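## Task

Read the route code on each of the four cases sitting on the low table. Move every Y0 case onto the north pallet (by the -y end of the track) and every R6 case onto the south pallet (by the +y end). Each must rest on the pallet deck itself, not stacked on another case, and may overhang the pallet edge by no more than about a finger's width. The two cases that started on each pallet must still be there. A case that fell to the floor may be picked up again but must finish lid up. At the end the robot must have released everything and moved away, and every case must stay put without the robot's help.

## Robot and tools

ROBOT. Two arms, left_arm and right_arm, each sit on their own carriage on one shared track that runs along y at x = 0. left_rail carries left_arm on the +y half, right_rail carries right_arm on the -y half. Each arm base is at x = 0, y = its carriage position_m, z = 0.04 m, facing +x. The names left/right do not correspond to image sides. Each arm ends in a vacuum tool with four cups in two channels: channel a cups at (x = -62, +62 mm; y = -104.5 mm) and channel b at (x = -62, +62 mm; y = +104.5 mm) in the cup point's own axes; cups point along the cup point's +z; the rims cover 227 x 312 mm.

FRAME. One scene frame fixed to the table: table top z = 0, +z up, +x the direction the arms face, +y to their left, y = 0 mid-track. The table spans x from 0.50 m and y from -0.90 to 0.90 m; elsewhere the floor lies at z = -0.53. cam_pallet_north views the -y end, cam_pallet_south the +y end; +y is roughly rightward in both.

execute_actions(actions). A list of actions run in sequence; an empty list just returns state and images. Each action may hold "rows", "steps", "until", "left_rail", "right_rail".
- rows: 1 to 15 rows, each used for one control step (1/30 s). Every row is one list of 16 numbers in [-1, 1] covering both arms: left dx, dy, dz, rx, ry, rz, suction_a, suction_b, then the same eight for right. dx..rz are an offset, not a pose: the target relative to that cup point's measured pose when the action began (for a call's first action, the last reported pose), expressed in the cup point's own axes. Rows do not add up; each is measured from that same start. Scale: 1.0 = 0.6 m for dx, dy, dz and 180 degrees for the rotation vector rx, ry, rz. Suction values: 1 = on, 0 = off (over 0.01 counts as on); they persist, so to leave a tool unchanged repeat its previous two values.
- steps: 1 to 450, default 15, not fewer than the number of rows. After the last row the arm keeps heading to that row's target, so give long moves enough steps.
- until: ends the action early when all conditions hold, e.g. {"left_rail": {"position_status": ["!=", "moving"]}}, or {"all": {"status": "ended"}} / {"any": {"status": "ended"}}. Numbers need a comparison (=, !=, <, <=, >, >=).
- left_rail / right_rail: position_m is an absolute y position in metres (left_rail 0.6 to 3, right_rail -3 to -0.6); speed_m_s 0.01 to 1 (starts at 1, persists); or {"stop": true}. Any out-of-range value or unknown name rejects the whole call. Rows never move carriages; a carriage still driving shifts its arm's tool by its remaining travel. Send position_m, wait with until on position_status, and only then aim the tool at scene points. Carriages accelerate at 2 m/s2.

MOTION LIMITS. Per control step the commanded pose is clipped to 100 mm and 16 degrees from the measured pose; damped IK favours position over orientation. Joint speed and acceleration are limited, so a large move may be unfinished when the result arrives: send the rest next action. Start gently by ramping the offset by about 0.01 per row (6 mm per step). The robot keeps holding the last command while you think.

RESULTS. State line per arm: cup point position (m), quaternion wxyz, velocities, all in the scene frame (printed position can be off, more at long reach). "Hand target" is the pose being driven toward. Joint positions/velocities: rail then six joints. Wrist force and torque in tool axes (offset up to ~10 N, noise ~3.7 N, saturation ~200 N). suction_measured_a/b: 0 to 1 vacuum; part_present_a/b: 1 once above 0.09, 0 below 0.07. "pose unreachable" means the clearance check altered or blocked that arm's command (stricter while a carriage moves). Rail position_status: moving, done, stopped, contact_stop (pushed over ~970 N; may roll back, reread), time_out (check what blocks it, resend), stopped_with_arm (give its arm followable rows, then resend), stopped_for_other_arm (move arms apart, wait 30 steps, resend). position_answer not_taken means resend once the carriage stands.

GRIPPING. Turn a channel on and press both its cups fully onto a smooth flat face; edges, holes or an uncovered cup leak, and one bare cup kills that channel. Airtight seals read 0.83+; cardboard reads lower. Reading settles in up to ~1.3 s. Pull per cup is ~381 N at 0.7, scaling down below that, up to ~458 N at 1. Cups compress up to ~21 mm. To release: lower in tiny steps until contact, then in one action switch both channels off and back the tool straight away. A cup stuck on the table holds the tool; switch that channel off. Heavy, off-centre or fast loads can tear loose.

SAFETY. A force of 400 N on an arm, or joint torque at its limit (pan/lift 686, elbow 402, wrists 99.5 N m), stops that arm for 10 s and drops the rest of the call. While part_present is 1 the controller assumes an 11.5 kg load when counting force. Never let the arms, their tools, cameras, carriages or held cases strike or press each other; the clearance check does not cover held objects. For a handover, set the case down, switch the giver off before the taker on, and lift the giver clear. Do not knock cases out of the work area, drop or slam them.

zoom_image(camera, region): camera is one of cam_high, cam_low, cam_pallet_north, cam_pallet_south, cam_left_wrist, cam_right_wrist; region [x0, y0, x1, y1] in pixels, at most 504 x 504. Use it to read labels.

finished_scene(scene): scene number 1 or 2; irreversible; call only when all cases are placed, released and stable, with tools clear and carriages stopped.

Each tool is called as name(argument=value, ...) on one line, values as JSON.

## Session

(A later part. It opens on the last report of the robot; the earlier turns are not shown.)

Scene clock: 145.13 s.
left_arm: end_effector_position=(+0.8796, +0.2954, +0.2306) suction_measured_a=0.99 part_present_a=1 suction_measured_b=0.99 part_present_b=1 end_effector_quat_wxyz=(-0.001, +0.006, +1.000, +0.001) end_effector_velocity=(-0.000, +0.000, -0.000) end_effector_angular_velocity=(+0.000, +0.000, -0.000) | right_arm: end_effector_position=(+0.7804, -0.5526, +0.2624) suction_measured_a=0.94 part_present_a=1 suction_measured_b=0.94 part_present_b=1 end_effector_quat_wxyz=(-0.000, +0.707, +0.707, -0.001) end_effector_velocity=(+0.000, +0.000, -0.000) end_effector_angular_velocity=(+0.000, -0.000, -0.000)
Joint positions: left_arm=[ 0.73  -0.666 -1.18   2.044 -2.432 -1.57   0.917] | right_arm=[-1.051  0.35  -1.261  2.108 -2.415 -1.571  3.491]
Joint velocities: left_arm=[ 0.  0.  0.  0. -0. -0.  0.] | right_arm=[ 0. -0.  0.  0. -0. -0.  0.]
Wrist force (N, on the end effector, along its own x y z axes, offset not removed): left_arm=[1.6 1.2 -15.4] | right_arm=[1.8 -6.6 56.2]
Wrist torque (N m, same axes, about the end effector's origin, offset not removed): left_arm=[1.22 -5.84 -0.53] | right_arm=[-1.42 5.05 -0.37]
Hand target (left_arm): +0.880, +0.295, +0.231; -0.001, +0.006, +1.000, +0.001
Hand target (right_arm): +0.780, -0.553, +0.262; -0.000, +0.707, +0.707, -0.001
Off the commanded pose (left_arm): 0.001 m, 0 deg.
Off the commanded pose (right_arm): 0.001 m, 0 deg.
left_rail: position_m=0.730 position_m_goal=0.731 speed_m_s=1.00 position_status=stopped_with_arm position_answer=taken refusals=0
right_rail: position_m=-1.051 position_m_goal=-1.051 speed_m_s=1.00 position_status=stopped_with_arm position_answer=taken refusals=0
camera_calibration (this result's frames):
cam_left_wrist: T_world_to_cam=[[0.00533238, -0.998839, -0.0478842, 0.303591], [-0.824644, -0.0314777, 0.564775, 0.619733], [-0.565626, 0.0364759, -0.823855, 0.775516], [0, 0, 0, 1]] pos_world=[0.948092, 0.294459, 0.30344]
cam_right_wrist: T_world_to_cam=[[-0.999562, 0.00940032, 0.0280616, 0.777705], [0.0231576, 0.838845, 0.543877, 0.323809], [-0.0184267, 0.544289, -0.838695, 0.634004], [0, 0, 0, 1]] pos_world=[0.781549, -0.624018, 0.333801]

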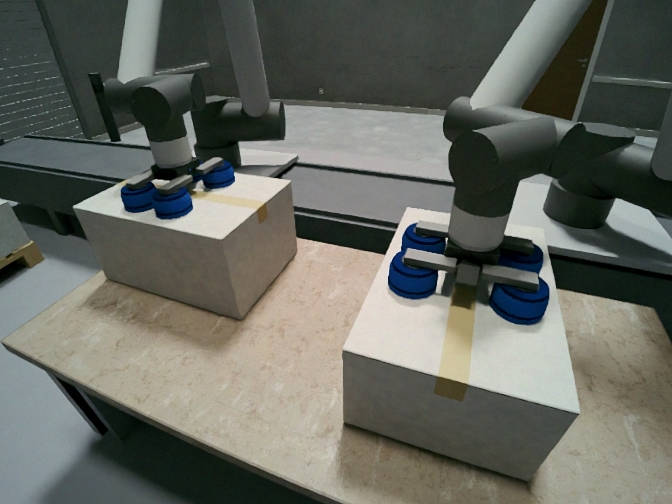

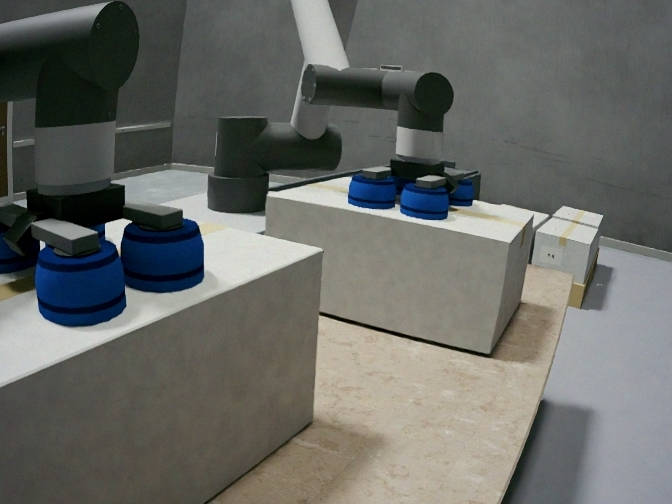

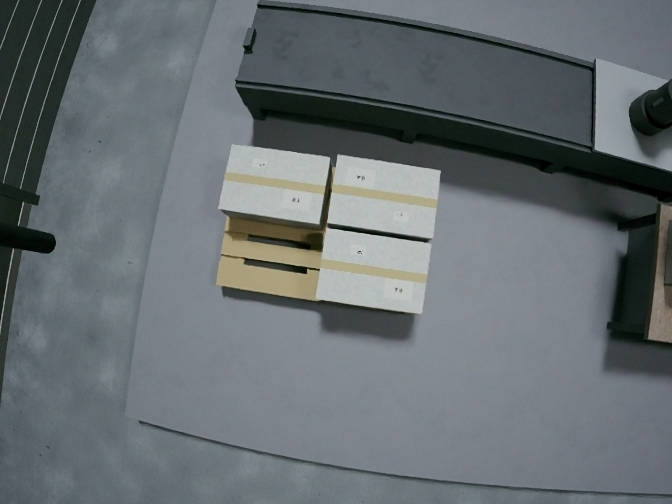

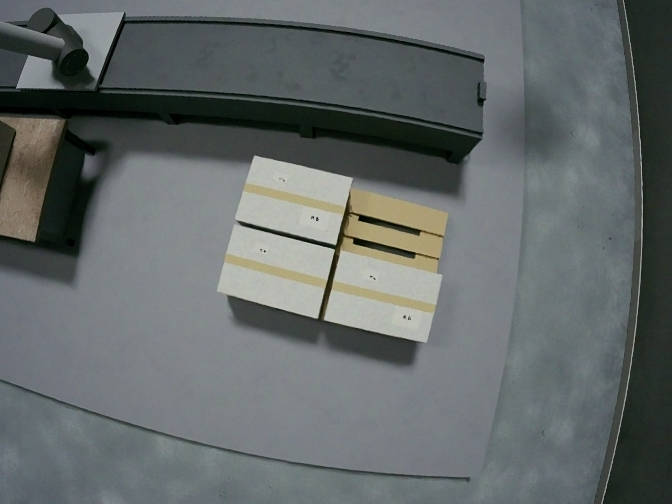

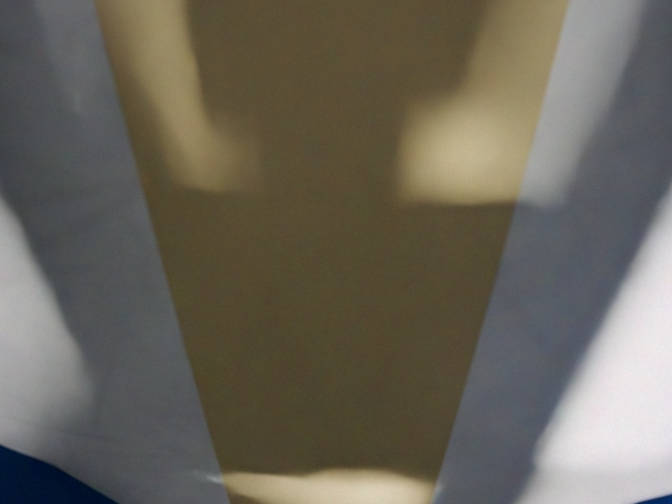

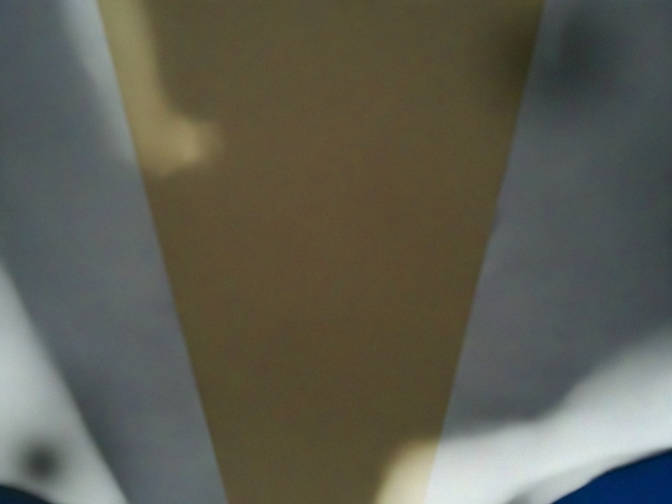

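execute_actions(actions=[{"rows": [
[0,0,-0.004,0,0,0,1,1, 0,0,-0.004,0,0,0,1,1],
[0,0,-0.012,0,0,0,1,1, 0,0,-0.012,0,0,0,1,1],
[0,0.002,-0.024,0,0,-0.001,1,1, -0.002,0.001,-0.024,0,0,0,1,1],
[0,0.008,-0.038,0,0,-0.005,1,1, -0.007,0.004,-0.038,0,0,0,1,1],
[0.001,0.018,-0.052,0,0,-0.011,1,1, -0.015,0.010,-0.052,0,0,0,1,1],
[0.002,0.032,-0.064,0,0,-0.019,1,1, -0.027,0.018,-0.064,0,0,0,1,1],
[0.003,0.050,-0.074,0,0,-0.030,1,1, -0.042,0.028,-0.074,0,0,-0.001,1,1],
[0.004,0.072,-0.080,0,0,-0.043,1,1, -0.060,0.040,-0.080,0,0,-0.001,1,1],
[0.005,0.098,-0.085,0,0,-0.059,1,1, -0.082,0.054,-0.085,0,0,-0.002,1,1],
[0.006,0.128,-0.085,0,0,-0.077,1,1, -0.107,0.070,-0.085,0,0,-0.002,1,1],
[0.008,0.162,-0.085,0,0,-0.097,1,1, -0.135,0.089,-0.085,0,0,-0.003,1,1],
[0.010,0.200,-0.085,0,0,-0.120,1,1, -0.167,0.110,-0.085,0,0,-0.003,1,1],
[0.04,0.80,-0.085,0,0,-0.474,1,1, -1.0,0.66,-0.085,0,0,-0.0056,1,1]
], "steps": 20}])

Scene clock: 151.87 s.
left_arm: end_effector_position=(+0.8708, +0.4649, +0.2731) suction_measured_a=0.99 part_present_a=1 suction_measured_b=0.99 part_present_b=1 end_effector_quat_wxyz=(-0.003, -0.235, +0.972, +0.001) end_effector_velocity=(-0.028, +0.477, +0.004) end_effector_angular_velocity=(+0.005, +0.012, +1.322) | right_arm: end_effector_position=(+0.8724, -0.6957, +0.3077) suction_measured_a=0.95 part_present_a=1 suction_measured_b=0.95 part_present_b=1 end_effector_quat_wxyz=(+0.001, +0.703, +0.711, -0.001) end_effector_velocity=(+0.257, -0.410, +0.009) end_effector_angular_velocity=(+0.000, +0.002, +0.014)
Joint positions: left_arm=[ 0.73  -0.518 -1.286  2.123 -2.401 -1.573  0.579] | right_arm=[-1.051  0.172 -1.29   2.061 -2.341 -1.574  3.302]
Joint velocities: left_arm=[ 0.     0.453 -0.159  0.225 -0.055 -0.008 -0.869] | right_arm=[ 0.    -0.487  0.073 -0.123  0.05   0.    -0.501]
Wrist force (N, on the end effector, along its own x y z axes, offset not removed): left_arm=[1.2 -0.7 -12.4] | right_arm=[-2.0 -8.4 53.5]
Wrist torque (N m, same axes, about the end effector's origin, offset not removed): left_arm=[0.92 -5.30 -0.44] | right_arm=[-1.94 3.91 -0.33]
Hand target (left_arm): +0.865, +0.542, +0.274; -0.004, -0.341, +0.940, +0.002
Hand target (right_arm): +0.913, -0.764, +0.309; +0.001, +0.702, +0.712, -0.001
Off the commanded pose (left_arm): 0.311 m, 57 deg; position and orientation clipped at the last step of the last action.
Off the commanded pose (right_arm): 0.549 m, 0 deg; position clipped at the last step of the last action.
left_rail: position_m=0.730 position_m_goal=0.731 speed_m_s=1.00 position_status=stopped_with_arm position_answer=taken refusals=0
right_rail: position_m=-1.051 position_m_goal=-1.051 speed_m_s=1.00 position_status=stopped_with_arm position_answer=taken refusals=0
camera_calibration (this result's frames):
cam_left_wrist: T_world_to_cam=[[0.471256, -0.880605, -0.0495186, 0.0147823], [-0.711896, -0.412916, 0.568071, 0.672018], [-0.520693, -0.232455, -0.821488, 0.884606], [0, 0, 0, 1]] pos_world=[0.932049, 0.496135, 0.345671]
cam_right_wrist: T_world_to_cam=[[-0.999644, -0.00214917, 0.0265899, 0.862174], [0.012625, 0.839946, 0.542523, 0.42753], [-0.0235001, 0.542666, -0.83962, 0.755158], [0, 0, 0, 1]] pos_world=[0.874216, -0.767048, 0.379176]

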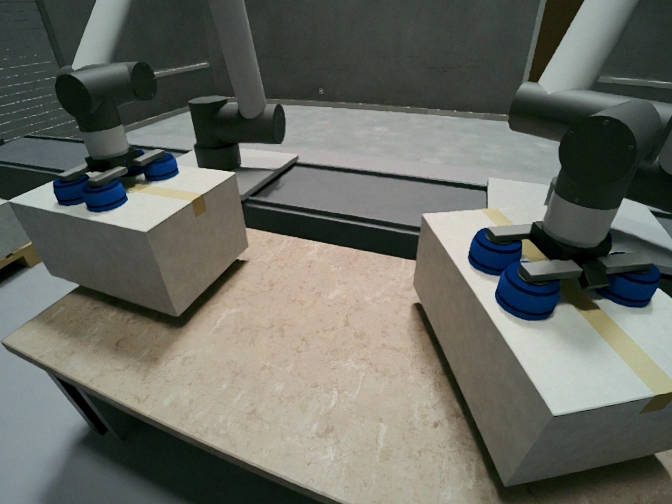

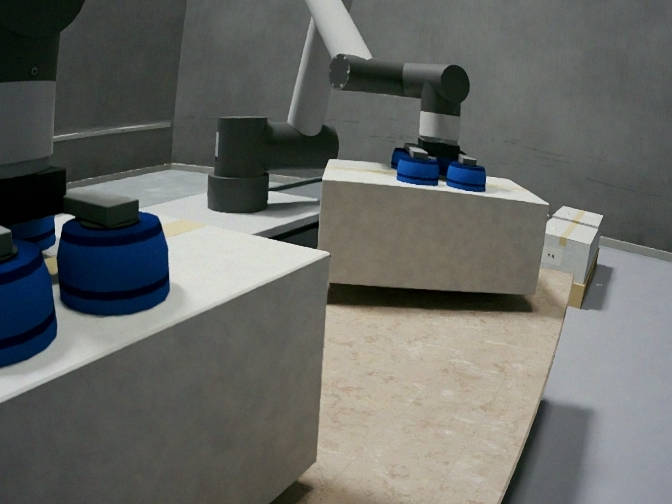

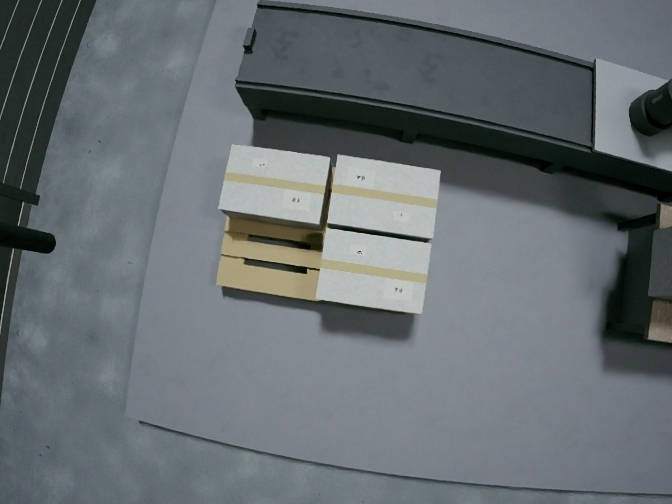

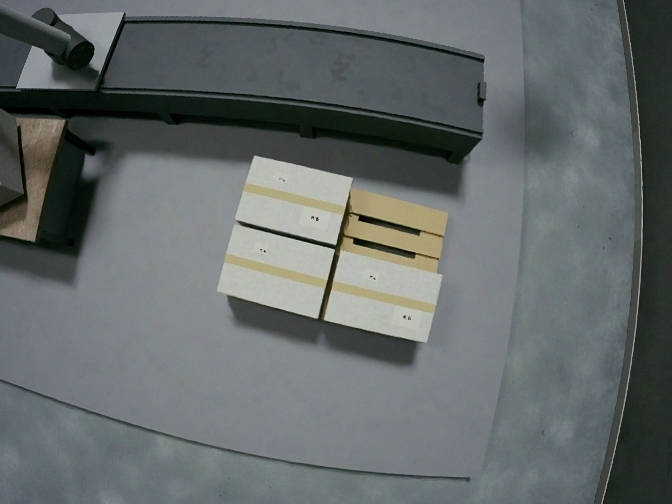

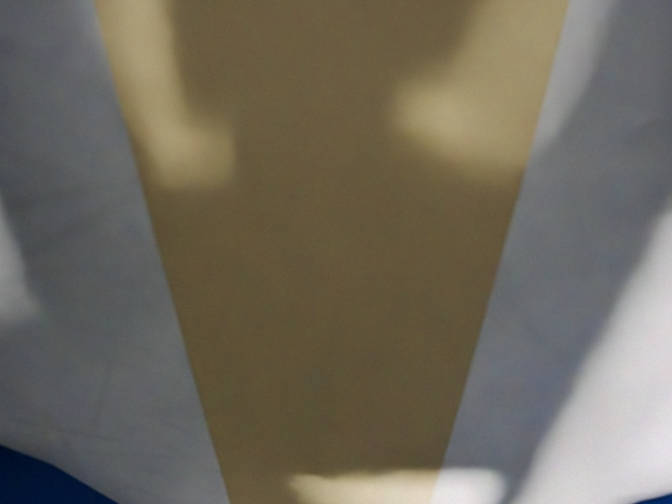

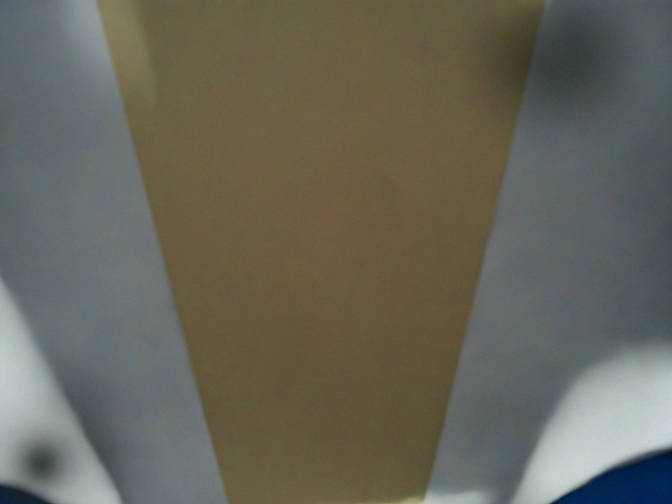

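execute_actions(actions=[{"left_rail": {"position_m": 3.0}, "right_rail": {"position_m": -3.0}, "steps": 1}])

Scene clock: 152.60 s.
left_arm: end_effector_position=(+0.8645, +0.5421, +0.2738) suction_measured_a=0.99 part_present_a=1 suction_measured_b=0.99 part_present_b=1 end_effector_quat_wxyz=(-0.004, -0.341, +0.940, +0.002) end_effector_velocity=(-0.007, +0.037, +0.005) end_effector_angular_velocity=(-0.004, -0.007, +0.068) | right_arm: end_effector_position=(+0.9127, -0.7641, +0.3091) suction_measured_a=0.95 part_present_a=1 suction_measured_b=0.95 part_present_b=1 end_effector_quat_wxyz=(+0.001, +0.702, +0.712, -0.001) end_effector_velocity=(+0.023, -0.031, -0.005) end_effector_angular_velocity=(+0.001, +0.014, +0.000)
Joint positions: left_arm=[ 0.731 -0.443 -1.31   2.157 -2.41  -1.574  0.432] | right_arm=[-1.051  0.094 -1.277  2.04  -2.333 -1.573  3.221]
Joint velocities: left_arm=[ 0.003  0.033 -0.019  0.02  -0.009 -0.001 -0.035] | right_arm=[-0.003 -0.032  0.02  -0.023  0.017  0.002 -0.033]
Wrist force (N, on the end effector, along its own x y z axes, offset not removed): left_arm=[-0.3 -0.8 -13.1] | right_arm=[2.0 -6.1 51.6]
Wrist torque (N m, same axes, about the end effector's origin, offset not removed): left_arm=[1.11 -5.34 -0.24] | right_arm=[-1.89 3.80 0.08]
Hand target (left_arm): +0.858, +0.637, +0.276; -0.004, -0.463, +0.886, +0.002
Hand target (right_arm): +0.962, -0.848, +0.311; +0.001, +0.702, +0.712, -0.001
Off the commanded pose (left_arm): 0.234 m, 45 deg; position and orientation clipped at the last step of the last action.
Off the commanded pose (right_arm): 0.470 m, 0 deg; position clipped at the last step of the last action.
left_rail: position_m=0.731 position_m_goal=3.000 speed_m_s=1.00 position_status=moving position_answer=taken refusals=0
right_rail: position_m=-1.051 position_m_goal=-3.000 speed_m_s=1.00 position_status=moving position_answer=taken refusals=0
camera_calibration (this result's frames):
cam_left_wrist: T_world_to_cam=[[0.653262, -0.755403, -0.0511411, -0.139014], [-0.602646, -0.559671, 0.568847, 0.684007], [-0.458331, -0.340786, -0.820852, 0.904517], [0, 0, 0, 1]] pos_world=[0.917594, 0.586054, 0.34627]
cam_right_wrist: T_world_to_cam=[[-0.999634, -0.00453168, 0.0266793, 0.900399], [0.0106774, 0.839846, 0.54272, 0.485312], [-0.0248659, 0.542807, -0.83949, 0.795749], [0, 0, 0, 1]] pos_world=[0.914675, -0.835445, 0.380613]

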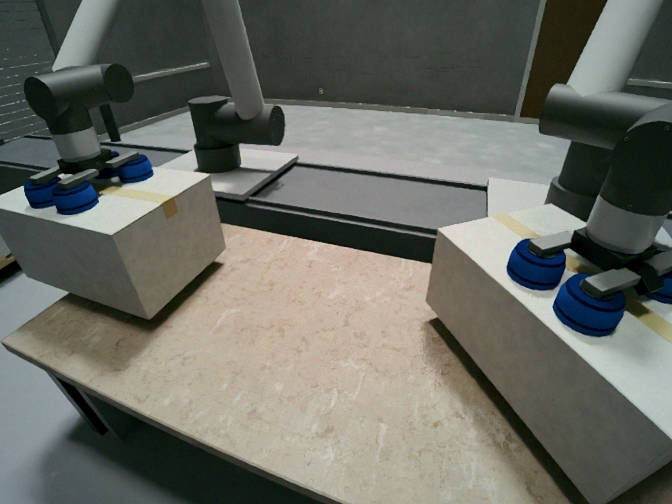

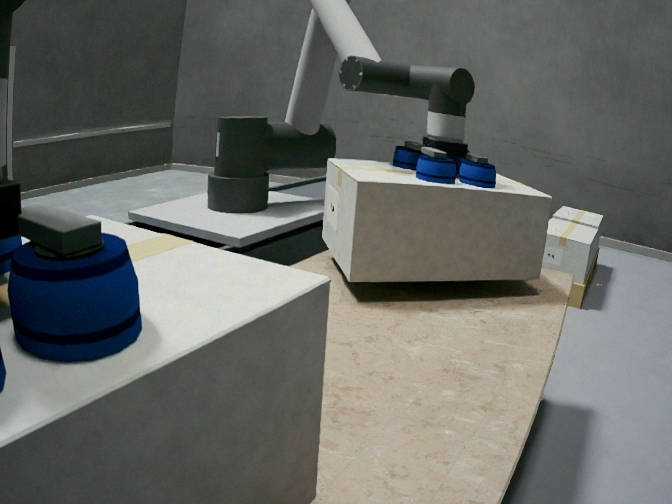

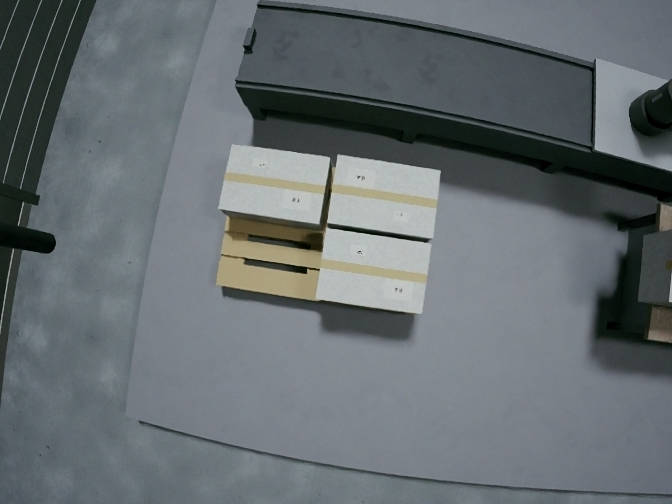

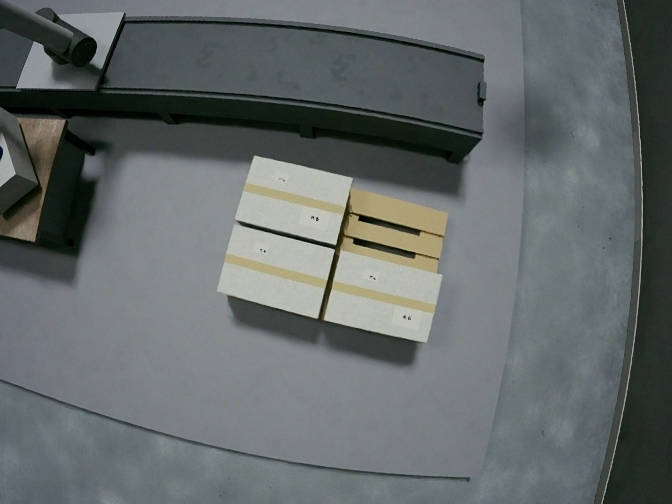

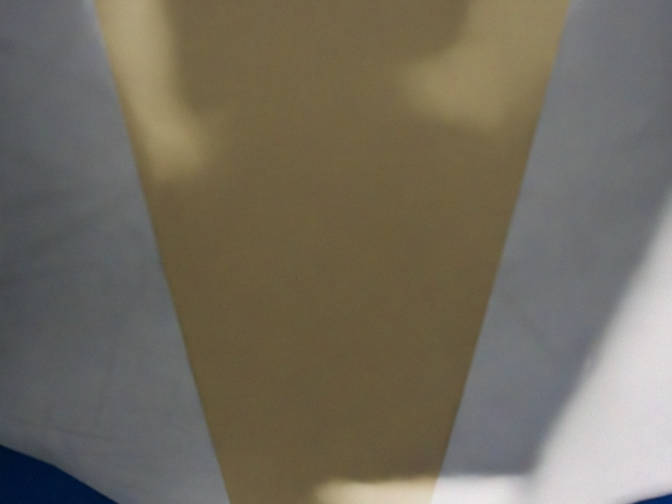

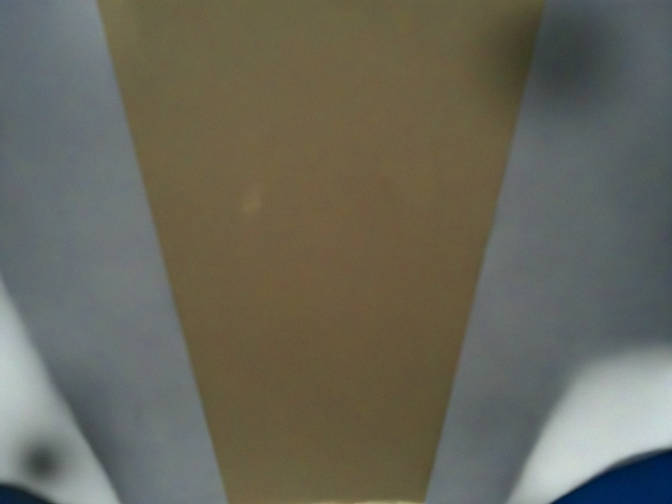

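zoom_image(camera="cam_low", region=[310, 170, 370, 250])

execute_actions(actions=[{"steps": 1}])

Region (310, 170, 370, 250) of cam_low's 672x504 image, scaled by 6.300, with more detail than that image has; it fills the left 378 columns of this view, and the rest is white.

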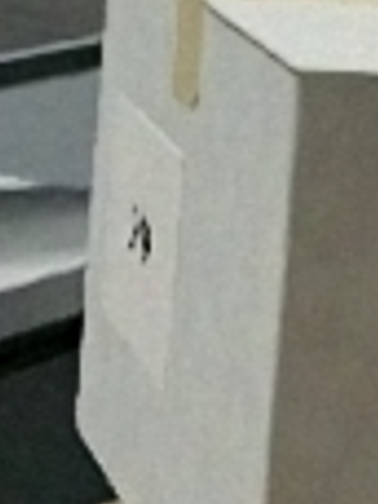

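Scene clock: 153.50 s.
left_arm: end_effector_position=(+0.8583, +1.2847, +0.2758) suction_measured_a=0.99 part_present_a=1 suction_measured_b=0.99 part_present_b=1 end_effector_quat_wxyz=(-0.004, -0.463, +0.886, +0.002) end_effector_velocity=(-0.006, +1.030, +0.004) end_effector_angular_velocity=(-0.001, -0.004, +0.065) | right_arm: end_effector_position=(+0.9620, -1.4957, +0.3110) suction_measured_a=0.95 part_present_a=1 suction_measured_b=0.95 part_present_b=1 end_effector_quat_wxyz=(+0.001, +0.702, +0.712, -0.001) end_effector_velocity=(+0.020, -1.028, -0.007) end_effector_angular_velocity=(-0.000, +0.017, +0.001)
Joint positions: left_arm=[ 1.38  -0.344 -1.333  2.185 -2.416 -1.574  0.264] | right_arm=[-1.7    0.004 -1.253  2.001 -2.318 -1.573  3.131]
Joint velocities: left_arm=[ 0.999  0.032 -0.013  0.012 -0.003 -0.    -0.033] | right_arm=[-0.999 -0.03   0.021 -0.025  0.02   0.    -0.031]
Wrist force (N, on the end effector, along its own x y z axes, offset not removed): left_arm=[2.5 -1.4 -11.7] | right_arm=[1.8 -5.2 48.2]
Wrist torque (N m, same axes, about the end effector's origin, offset not removed): left_arm=[1.01 -5.68 -0.26] | right_arm=[-1.77 3.98 -0.21]
Hand target (left_arm): +0.855, +1.429, +0.279; -0.002, -0.577, +0.817, +0.001
Hand target (right_arm): +1.012, -1.628, +0.313; +0.001, +0.702, +0.713, -0.001
Off the commanded pose (left_arm): 0.140 m, 29 deg; position and orientation clipped at the last step of the last action.
Off the commanded pose (right_arm): 0.374 m, 0 deg; position clipped at the last step of the last action.
left_rail: position_m=1.380 position_m_goal=3.000 speed_m_s=1.00 position_status=moving position_answer=taken refusals=0
right_rail: position_m=-1.700 position_m_goal=-3.000 speed_m_s=1.00 position_status=moving position_answer=taken refusals=0
camera_calibration (this result's frames):
cam_left_wrist: T_world_to_cam=[[0.829473, -0.556133, -0.0518688, 0.0190211], [-0.433499, -0.699547, 0.568077, 1.12945], [-0.352211, -0.44872, -0.821339, 1.20407], [0, 0, 0, 1]] pos_world=[0.897928, 1.34098, 0.348323]
cam_right_wrist: T_world_to_cam=[[-0.999639, -0.00496344, 0.0263919, 0.945779], [0.0101646, 0.83972, 0.542925, 1.09845], [-0.0248566, 0.542997, -0.839367, 1.19593], [0, 0, 0, 1]] pos_world=[0.964, -1.56708, 0.382485]

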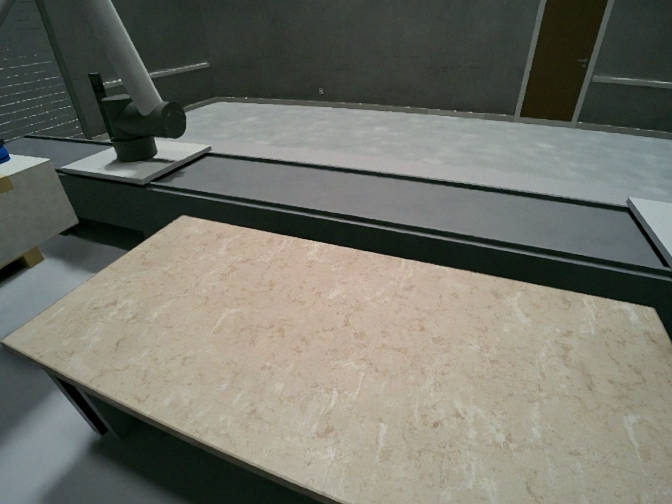

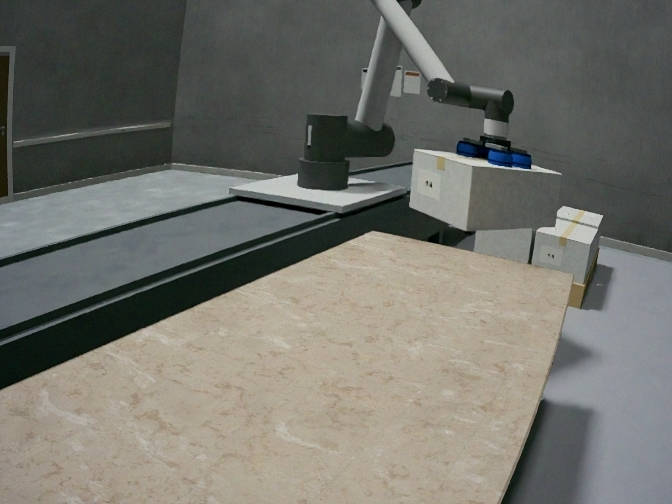

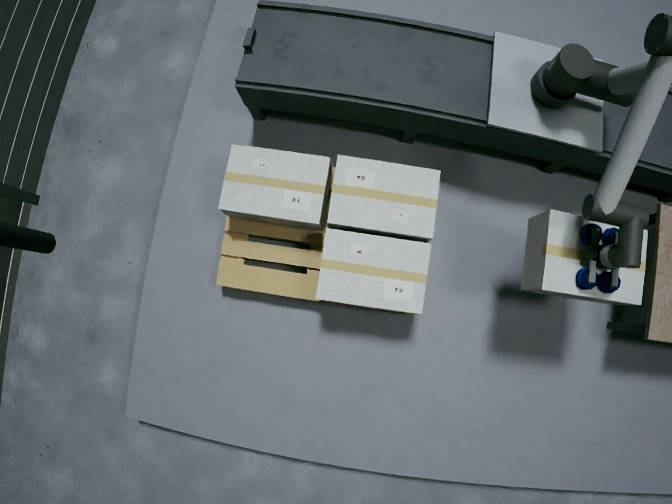

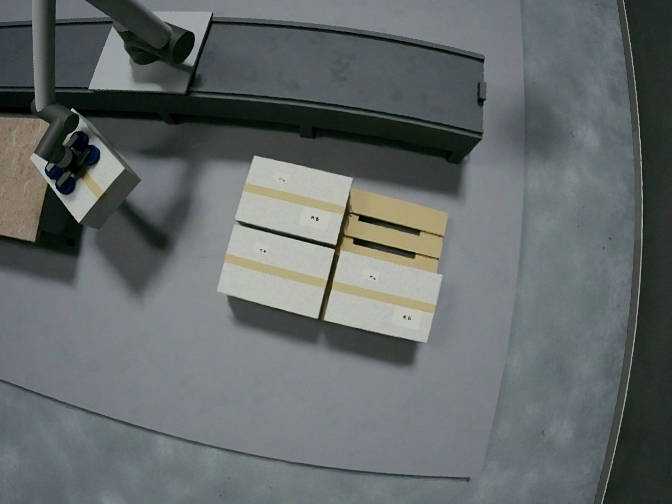

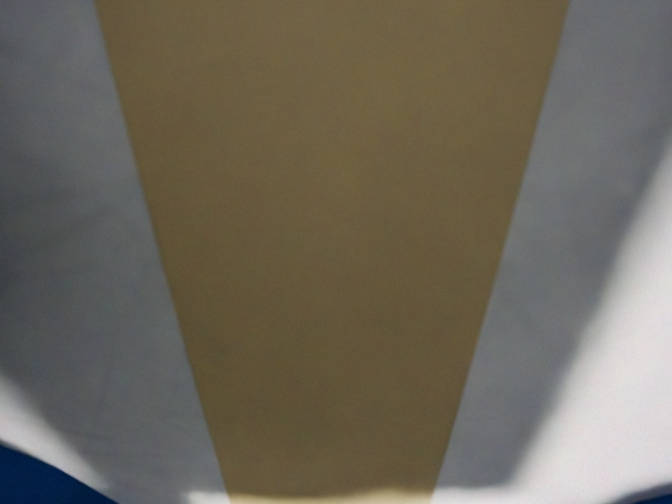

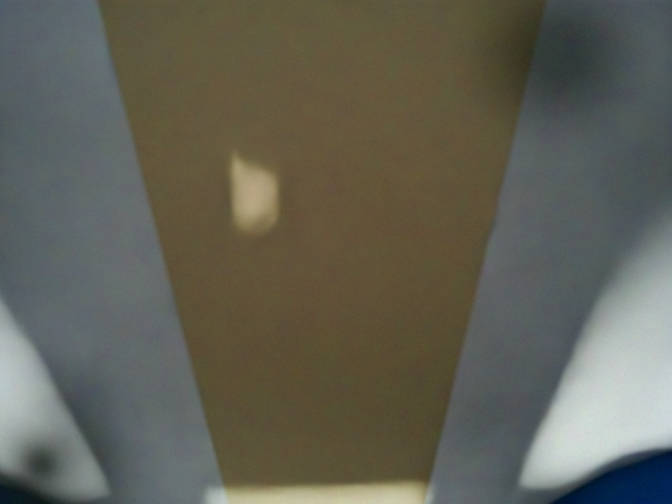

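zoom_image(camera="cam_low", region=[400, 150, 480, 220])

execute_actions(actions=[{"steps": 1}])

Region (400, 150, 480, 220) of cam_low's 672x504 image, scaled by 6.300, with more detail than that image has; it fills the top 441 rows of this view, and the rest is white.

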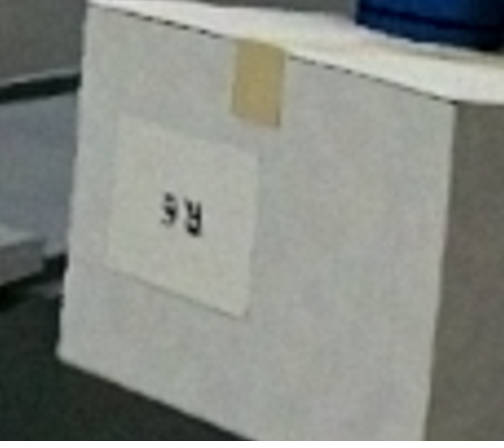

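Scene clock: 154.10 s.
left_arm: end_effector_position=(+0.8548, +1.9773, +0.2793) suction_measured_a=0.99 part_present_a=1 suction_measured_b=0.99 part_present_b=1 end_effector_quat_wxyz=(-0.003, -0.576, +0.817, +0.001) end_effector_velocity=(+0.004, +1.027, +0.003) end_effector_angular_velocity=(-0.002, -0.005, +0.080) | right_arm: end_effector_position=(+1.0116, -2.1768, +0.3128) suction_measured_a=0.95 part_present_a=1 suction_measured_b=0.95 part_present_b=1 end_effector_quat_wxyz=(+0.001, +0.702, +0.713, -0.001) end_effector_velocity=(+0.022, -1.035, -0.007) end_effector_angular_velocity=(+0.004, +0.017, +0.001)
Joint positions: left_arm=[ 1.98  -0.24  -1.345  2.196 -2.417 -1.573  0.103] | right_arm=[-2.3   -0.077 -1.22   1.948 -2.299 -1.573  3.05 ]
Joint velocities: left_arm=[ 0.999  0.034  0.    -0.005  0.    -0.001 -0.046] | right_arm=[-0.999 -0.034  0.025 -0.03   0.023  0.002 -0.035]
Wrist force (N, on the end effector, along its own x y z axes, offset not removed): left_arm=[3.3 0.9 -10.5] | right_arm=[3.1 -4.6 51.0]
Wrist torque (N m, same axes, about the end effector's origin, offset not removed): left_arm=[1.21 -6.10 -0.22] | right_arm=[-1.71 3.46 -0.15]
Hand target (left_arm): +0.859, +2.074, +0.282; -0.001, -0.668, +0.744, +0.000
Hand target (right_arm): +1.063, -2.308, +0.314; +0.001, +0.701, +0.713, -0.001
Off the commanded pose (left_arm): 0.048 m, 14 deg.
Off the commanded pose (right_arm): 0.279 m, 0 deg; position clipped at the last step of the last action.
left_rail: position_m=1.980 position_m_goal=3.000 speed_m_s=1.00 position_status=moving position_answer=taken refusals=0
right_rail: position_m=-2.300 position_m_goal=-3.000 speed_m_s=1.00 position_status=moving position_answer=taken refusals=0
camera_calibration (this result's frames):
cam_left_wrist: T_world_to_cam=[[0.94639, -0.319087, -0.0502935, -0.161801], [-0.236235, -0.789863, 0.565958, 1.62097], [-0.220315, -0.523736, -0.822898, 1.55254], [0, 0, 0, 1]] pos_world=[0.878107, 2.04184, 0.352045]
cam_right_wrist: T_world_to_cam=[[-0.999645, -0.00546109, 0.0260773, 0.990982], [0.00958998, 0.839413, 0.54341, 1.66864], [-0.0248573, 0.543467, -0.839062, 1.56936], [0, 0, 0, 1]] pos_world=[1.01364, -2.24817, 0.384193]

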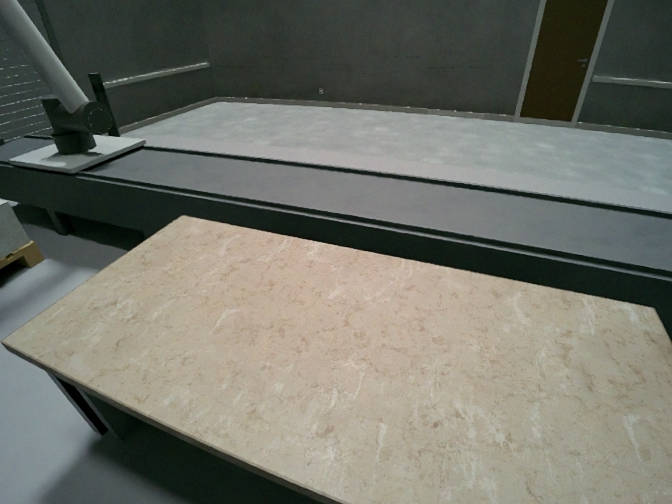

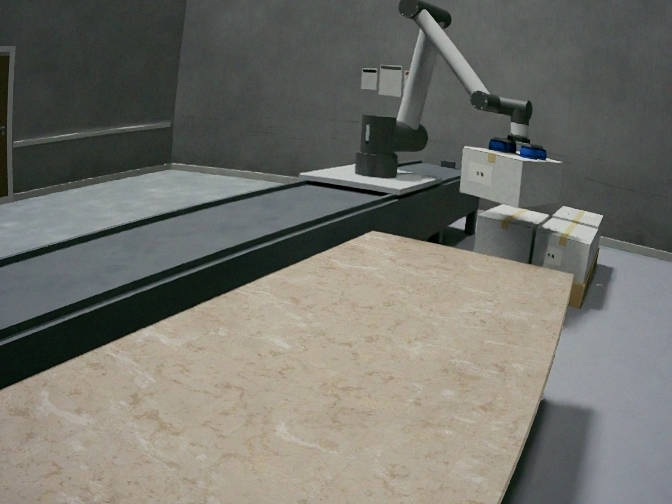

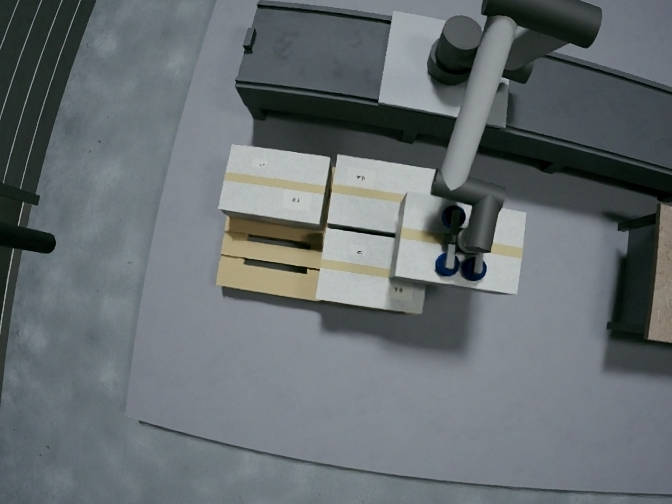

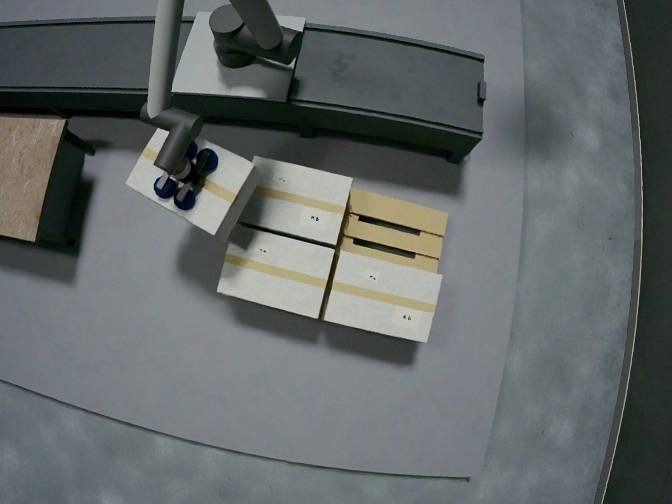

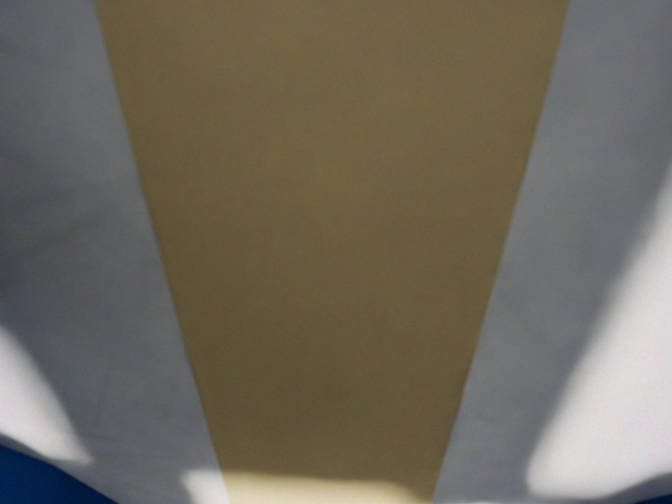

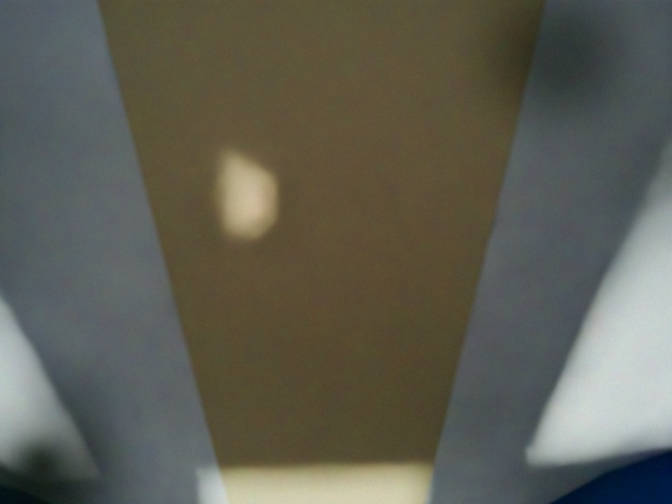

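execute_actions(actions=[{"steps": 1}])

Scene clock: 157.73 s.
left_arm: end_effector_position=(+0.8594, +3.0438, +0.2821) suction_measured_a=0.99 part_present_a=1 suction_measured_b=0.99 part_present_b=1 end_effector_quat_wxyz=(-0.001, -0.668, +0.744, +0.000) end_effector_velocity=(+0.000, +0.001, -0.000) end_effector_angular_velocity=(+0.004, -0.001, +0.003) | right_arm: end_effector_position=(+1.0628, -2.9571, +0.3143) suction_measured_a=0.95 part_present_a=1 suction_measured_b=0.95 part_present_b=1 end_effector_quat_wxyz=(+0.001, +0.702, +0.713, -0.001) end_effector_velocity=(+0.019, -0.031, -0.007) end_effector_angular_velocity=(+0.002, +0.013, -0.007)
Joint positions: left_arm=[ 3.    -0.184 -1.343  2.189 -2.415 -1.572 -0.078] | right_arm=[-3.    -0.149 -1.179  1.882 -2.273 -1.572  2.976]
Joint velocities: left_arm=[ 0.     0.    -0.     0.    -0.     0.004 -0.003] | right_arm=[ 0.    -0.027  0.024 -0.029  0.018  0.    -0.019]
Wrist force (N, on the end effector, along its own x y z axes, offset not removed): left_arm=[1.9 0.7 -10.2] | right_arm=[3.3 -2.8 54.7]
Wrist torque (N m, same axes, about the end effector's origin, offset not removed): left_arm=[1.21 -5.65 -0.50] | right_arm=[-1.28 3.75 -0.20]
Hand target (left_arm): +0.861, +3.045, +0.282; +0.000, -0.673, +0.739, +0.001
Hand target (right_arm): +1.116, -3.035, +0.315; +0.001, +0.701, +0.713, -0.000
Off the commanded pose (left_arm): 0.002 m, 1 deg.
Off the commanded pose (right_arm): 0.184 m, 0 deg; position clipped at the last step of the last action.
left_rail: position_m=3.000 position_m_goal=3.000 speed_m_s=1.00 position_status=done position_answer=taken refusals=0
right_rail: position_m=-3.000 position_m_goal=-3.000 speed_m_s=1.00 position_status=done position_answer=taken refusals=0
camera_calibration (this result's frames):
cam_left_wrist: T_world_to_cam=[[0.994901, -0.0893057, -0.0468667, -0.567788], [-0.0473246, -0.823726, 0.56501, 2.40385], [-0.0890639, -0.559911, -0.823752, 2.11199], [0, 0, 0, 1]] pos_world=[0.866756, 3.11194, 0.354947]
cam_right_wrist: T_world_to_cam=[[-0.999657, -0.00580137, 0.0255265, 1.03699], [0.00901043, 0.839292, 0.543606, 2.32257], [-0.0245779, 0.54365, -0.838952, 1.99618], [0, 0, 0, 1]] pos_world=[1.06476, -3.02852, 0.385665]

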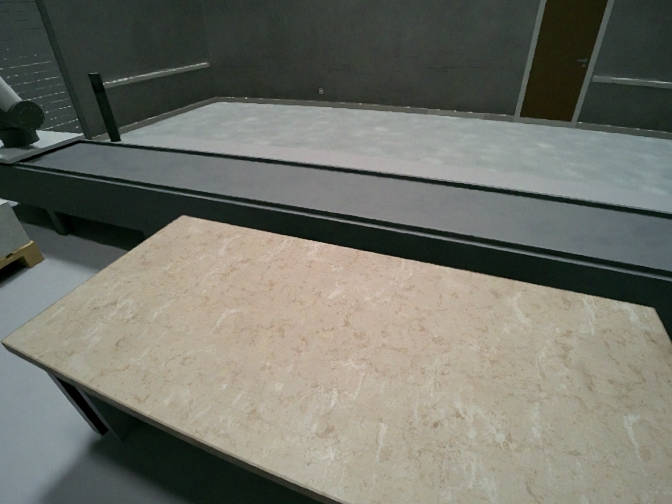

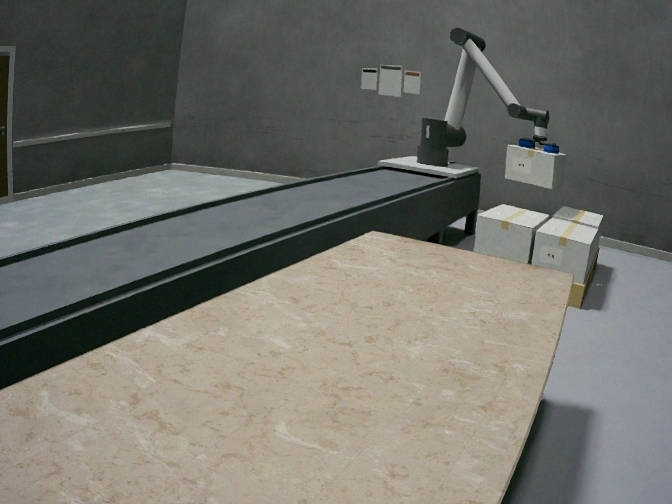

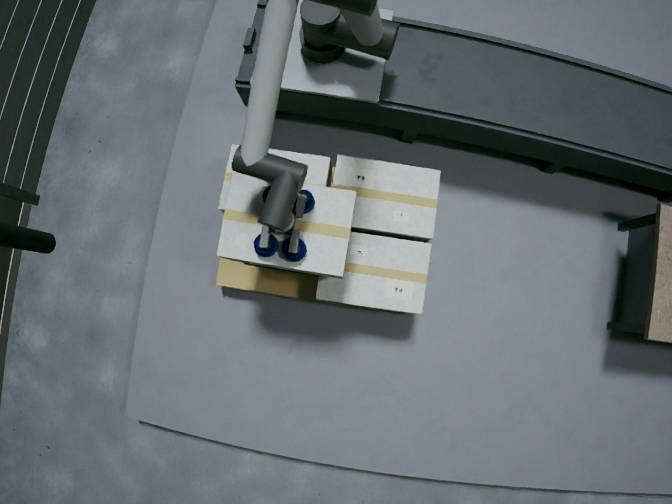

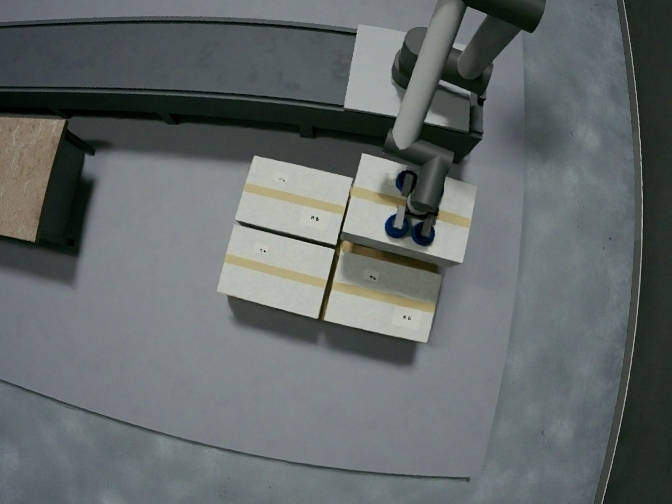

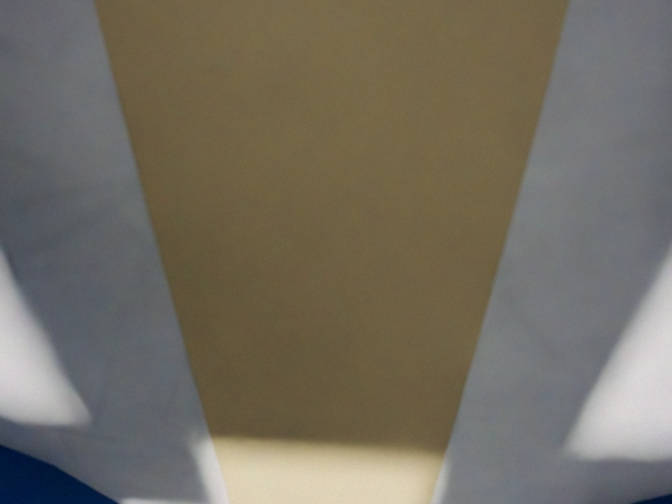

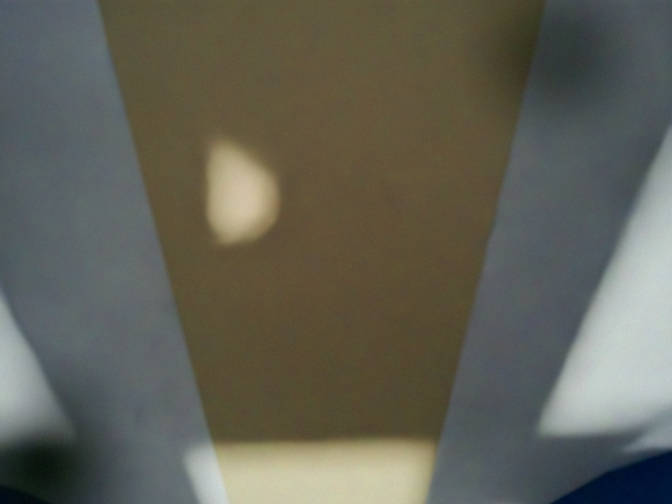

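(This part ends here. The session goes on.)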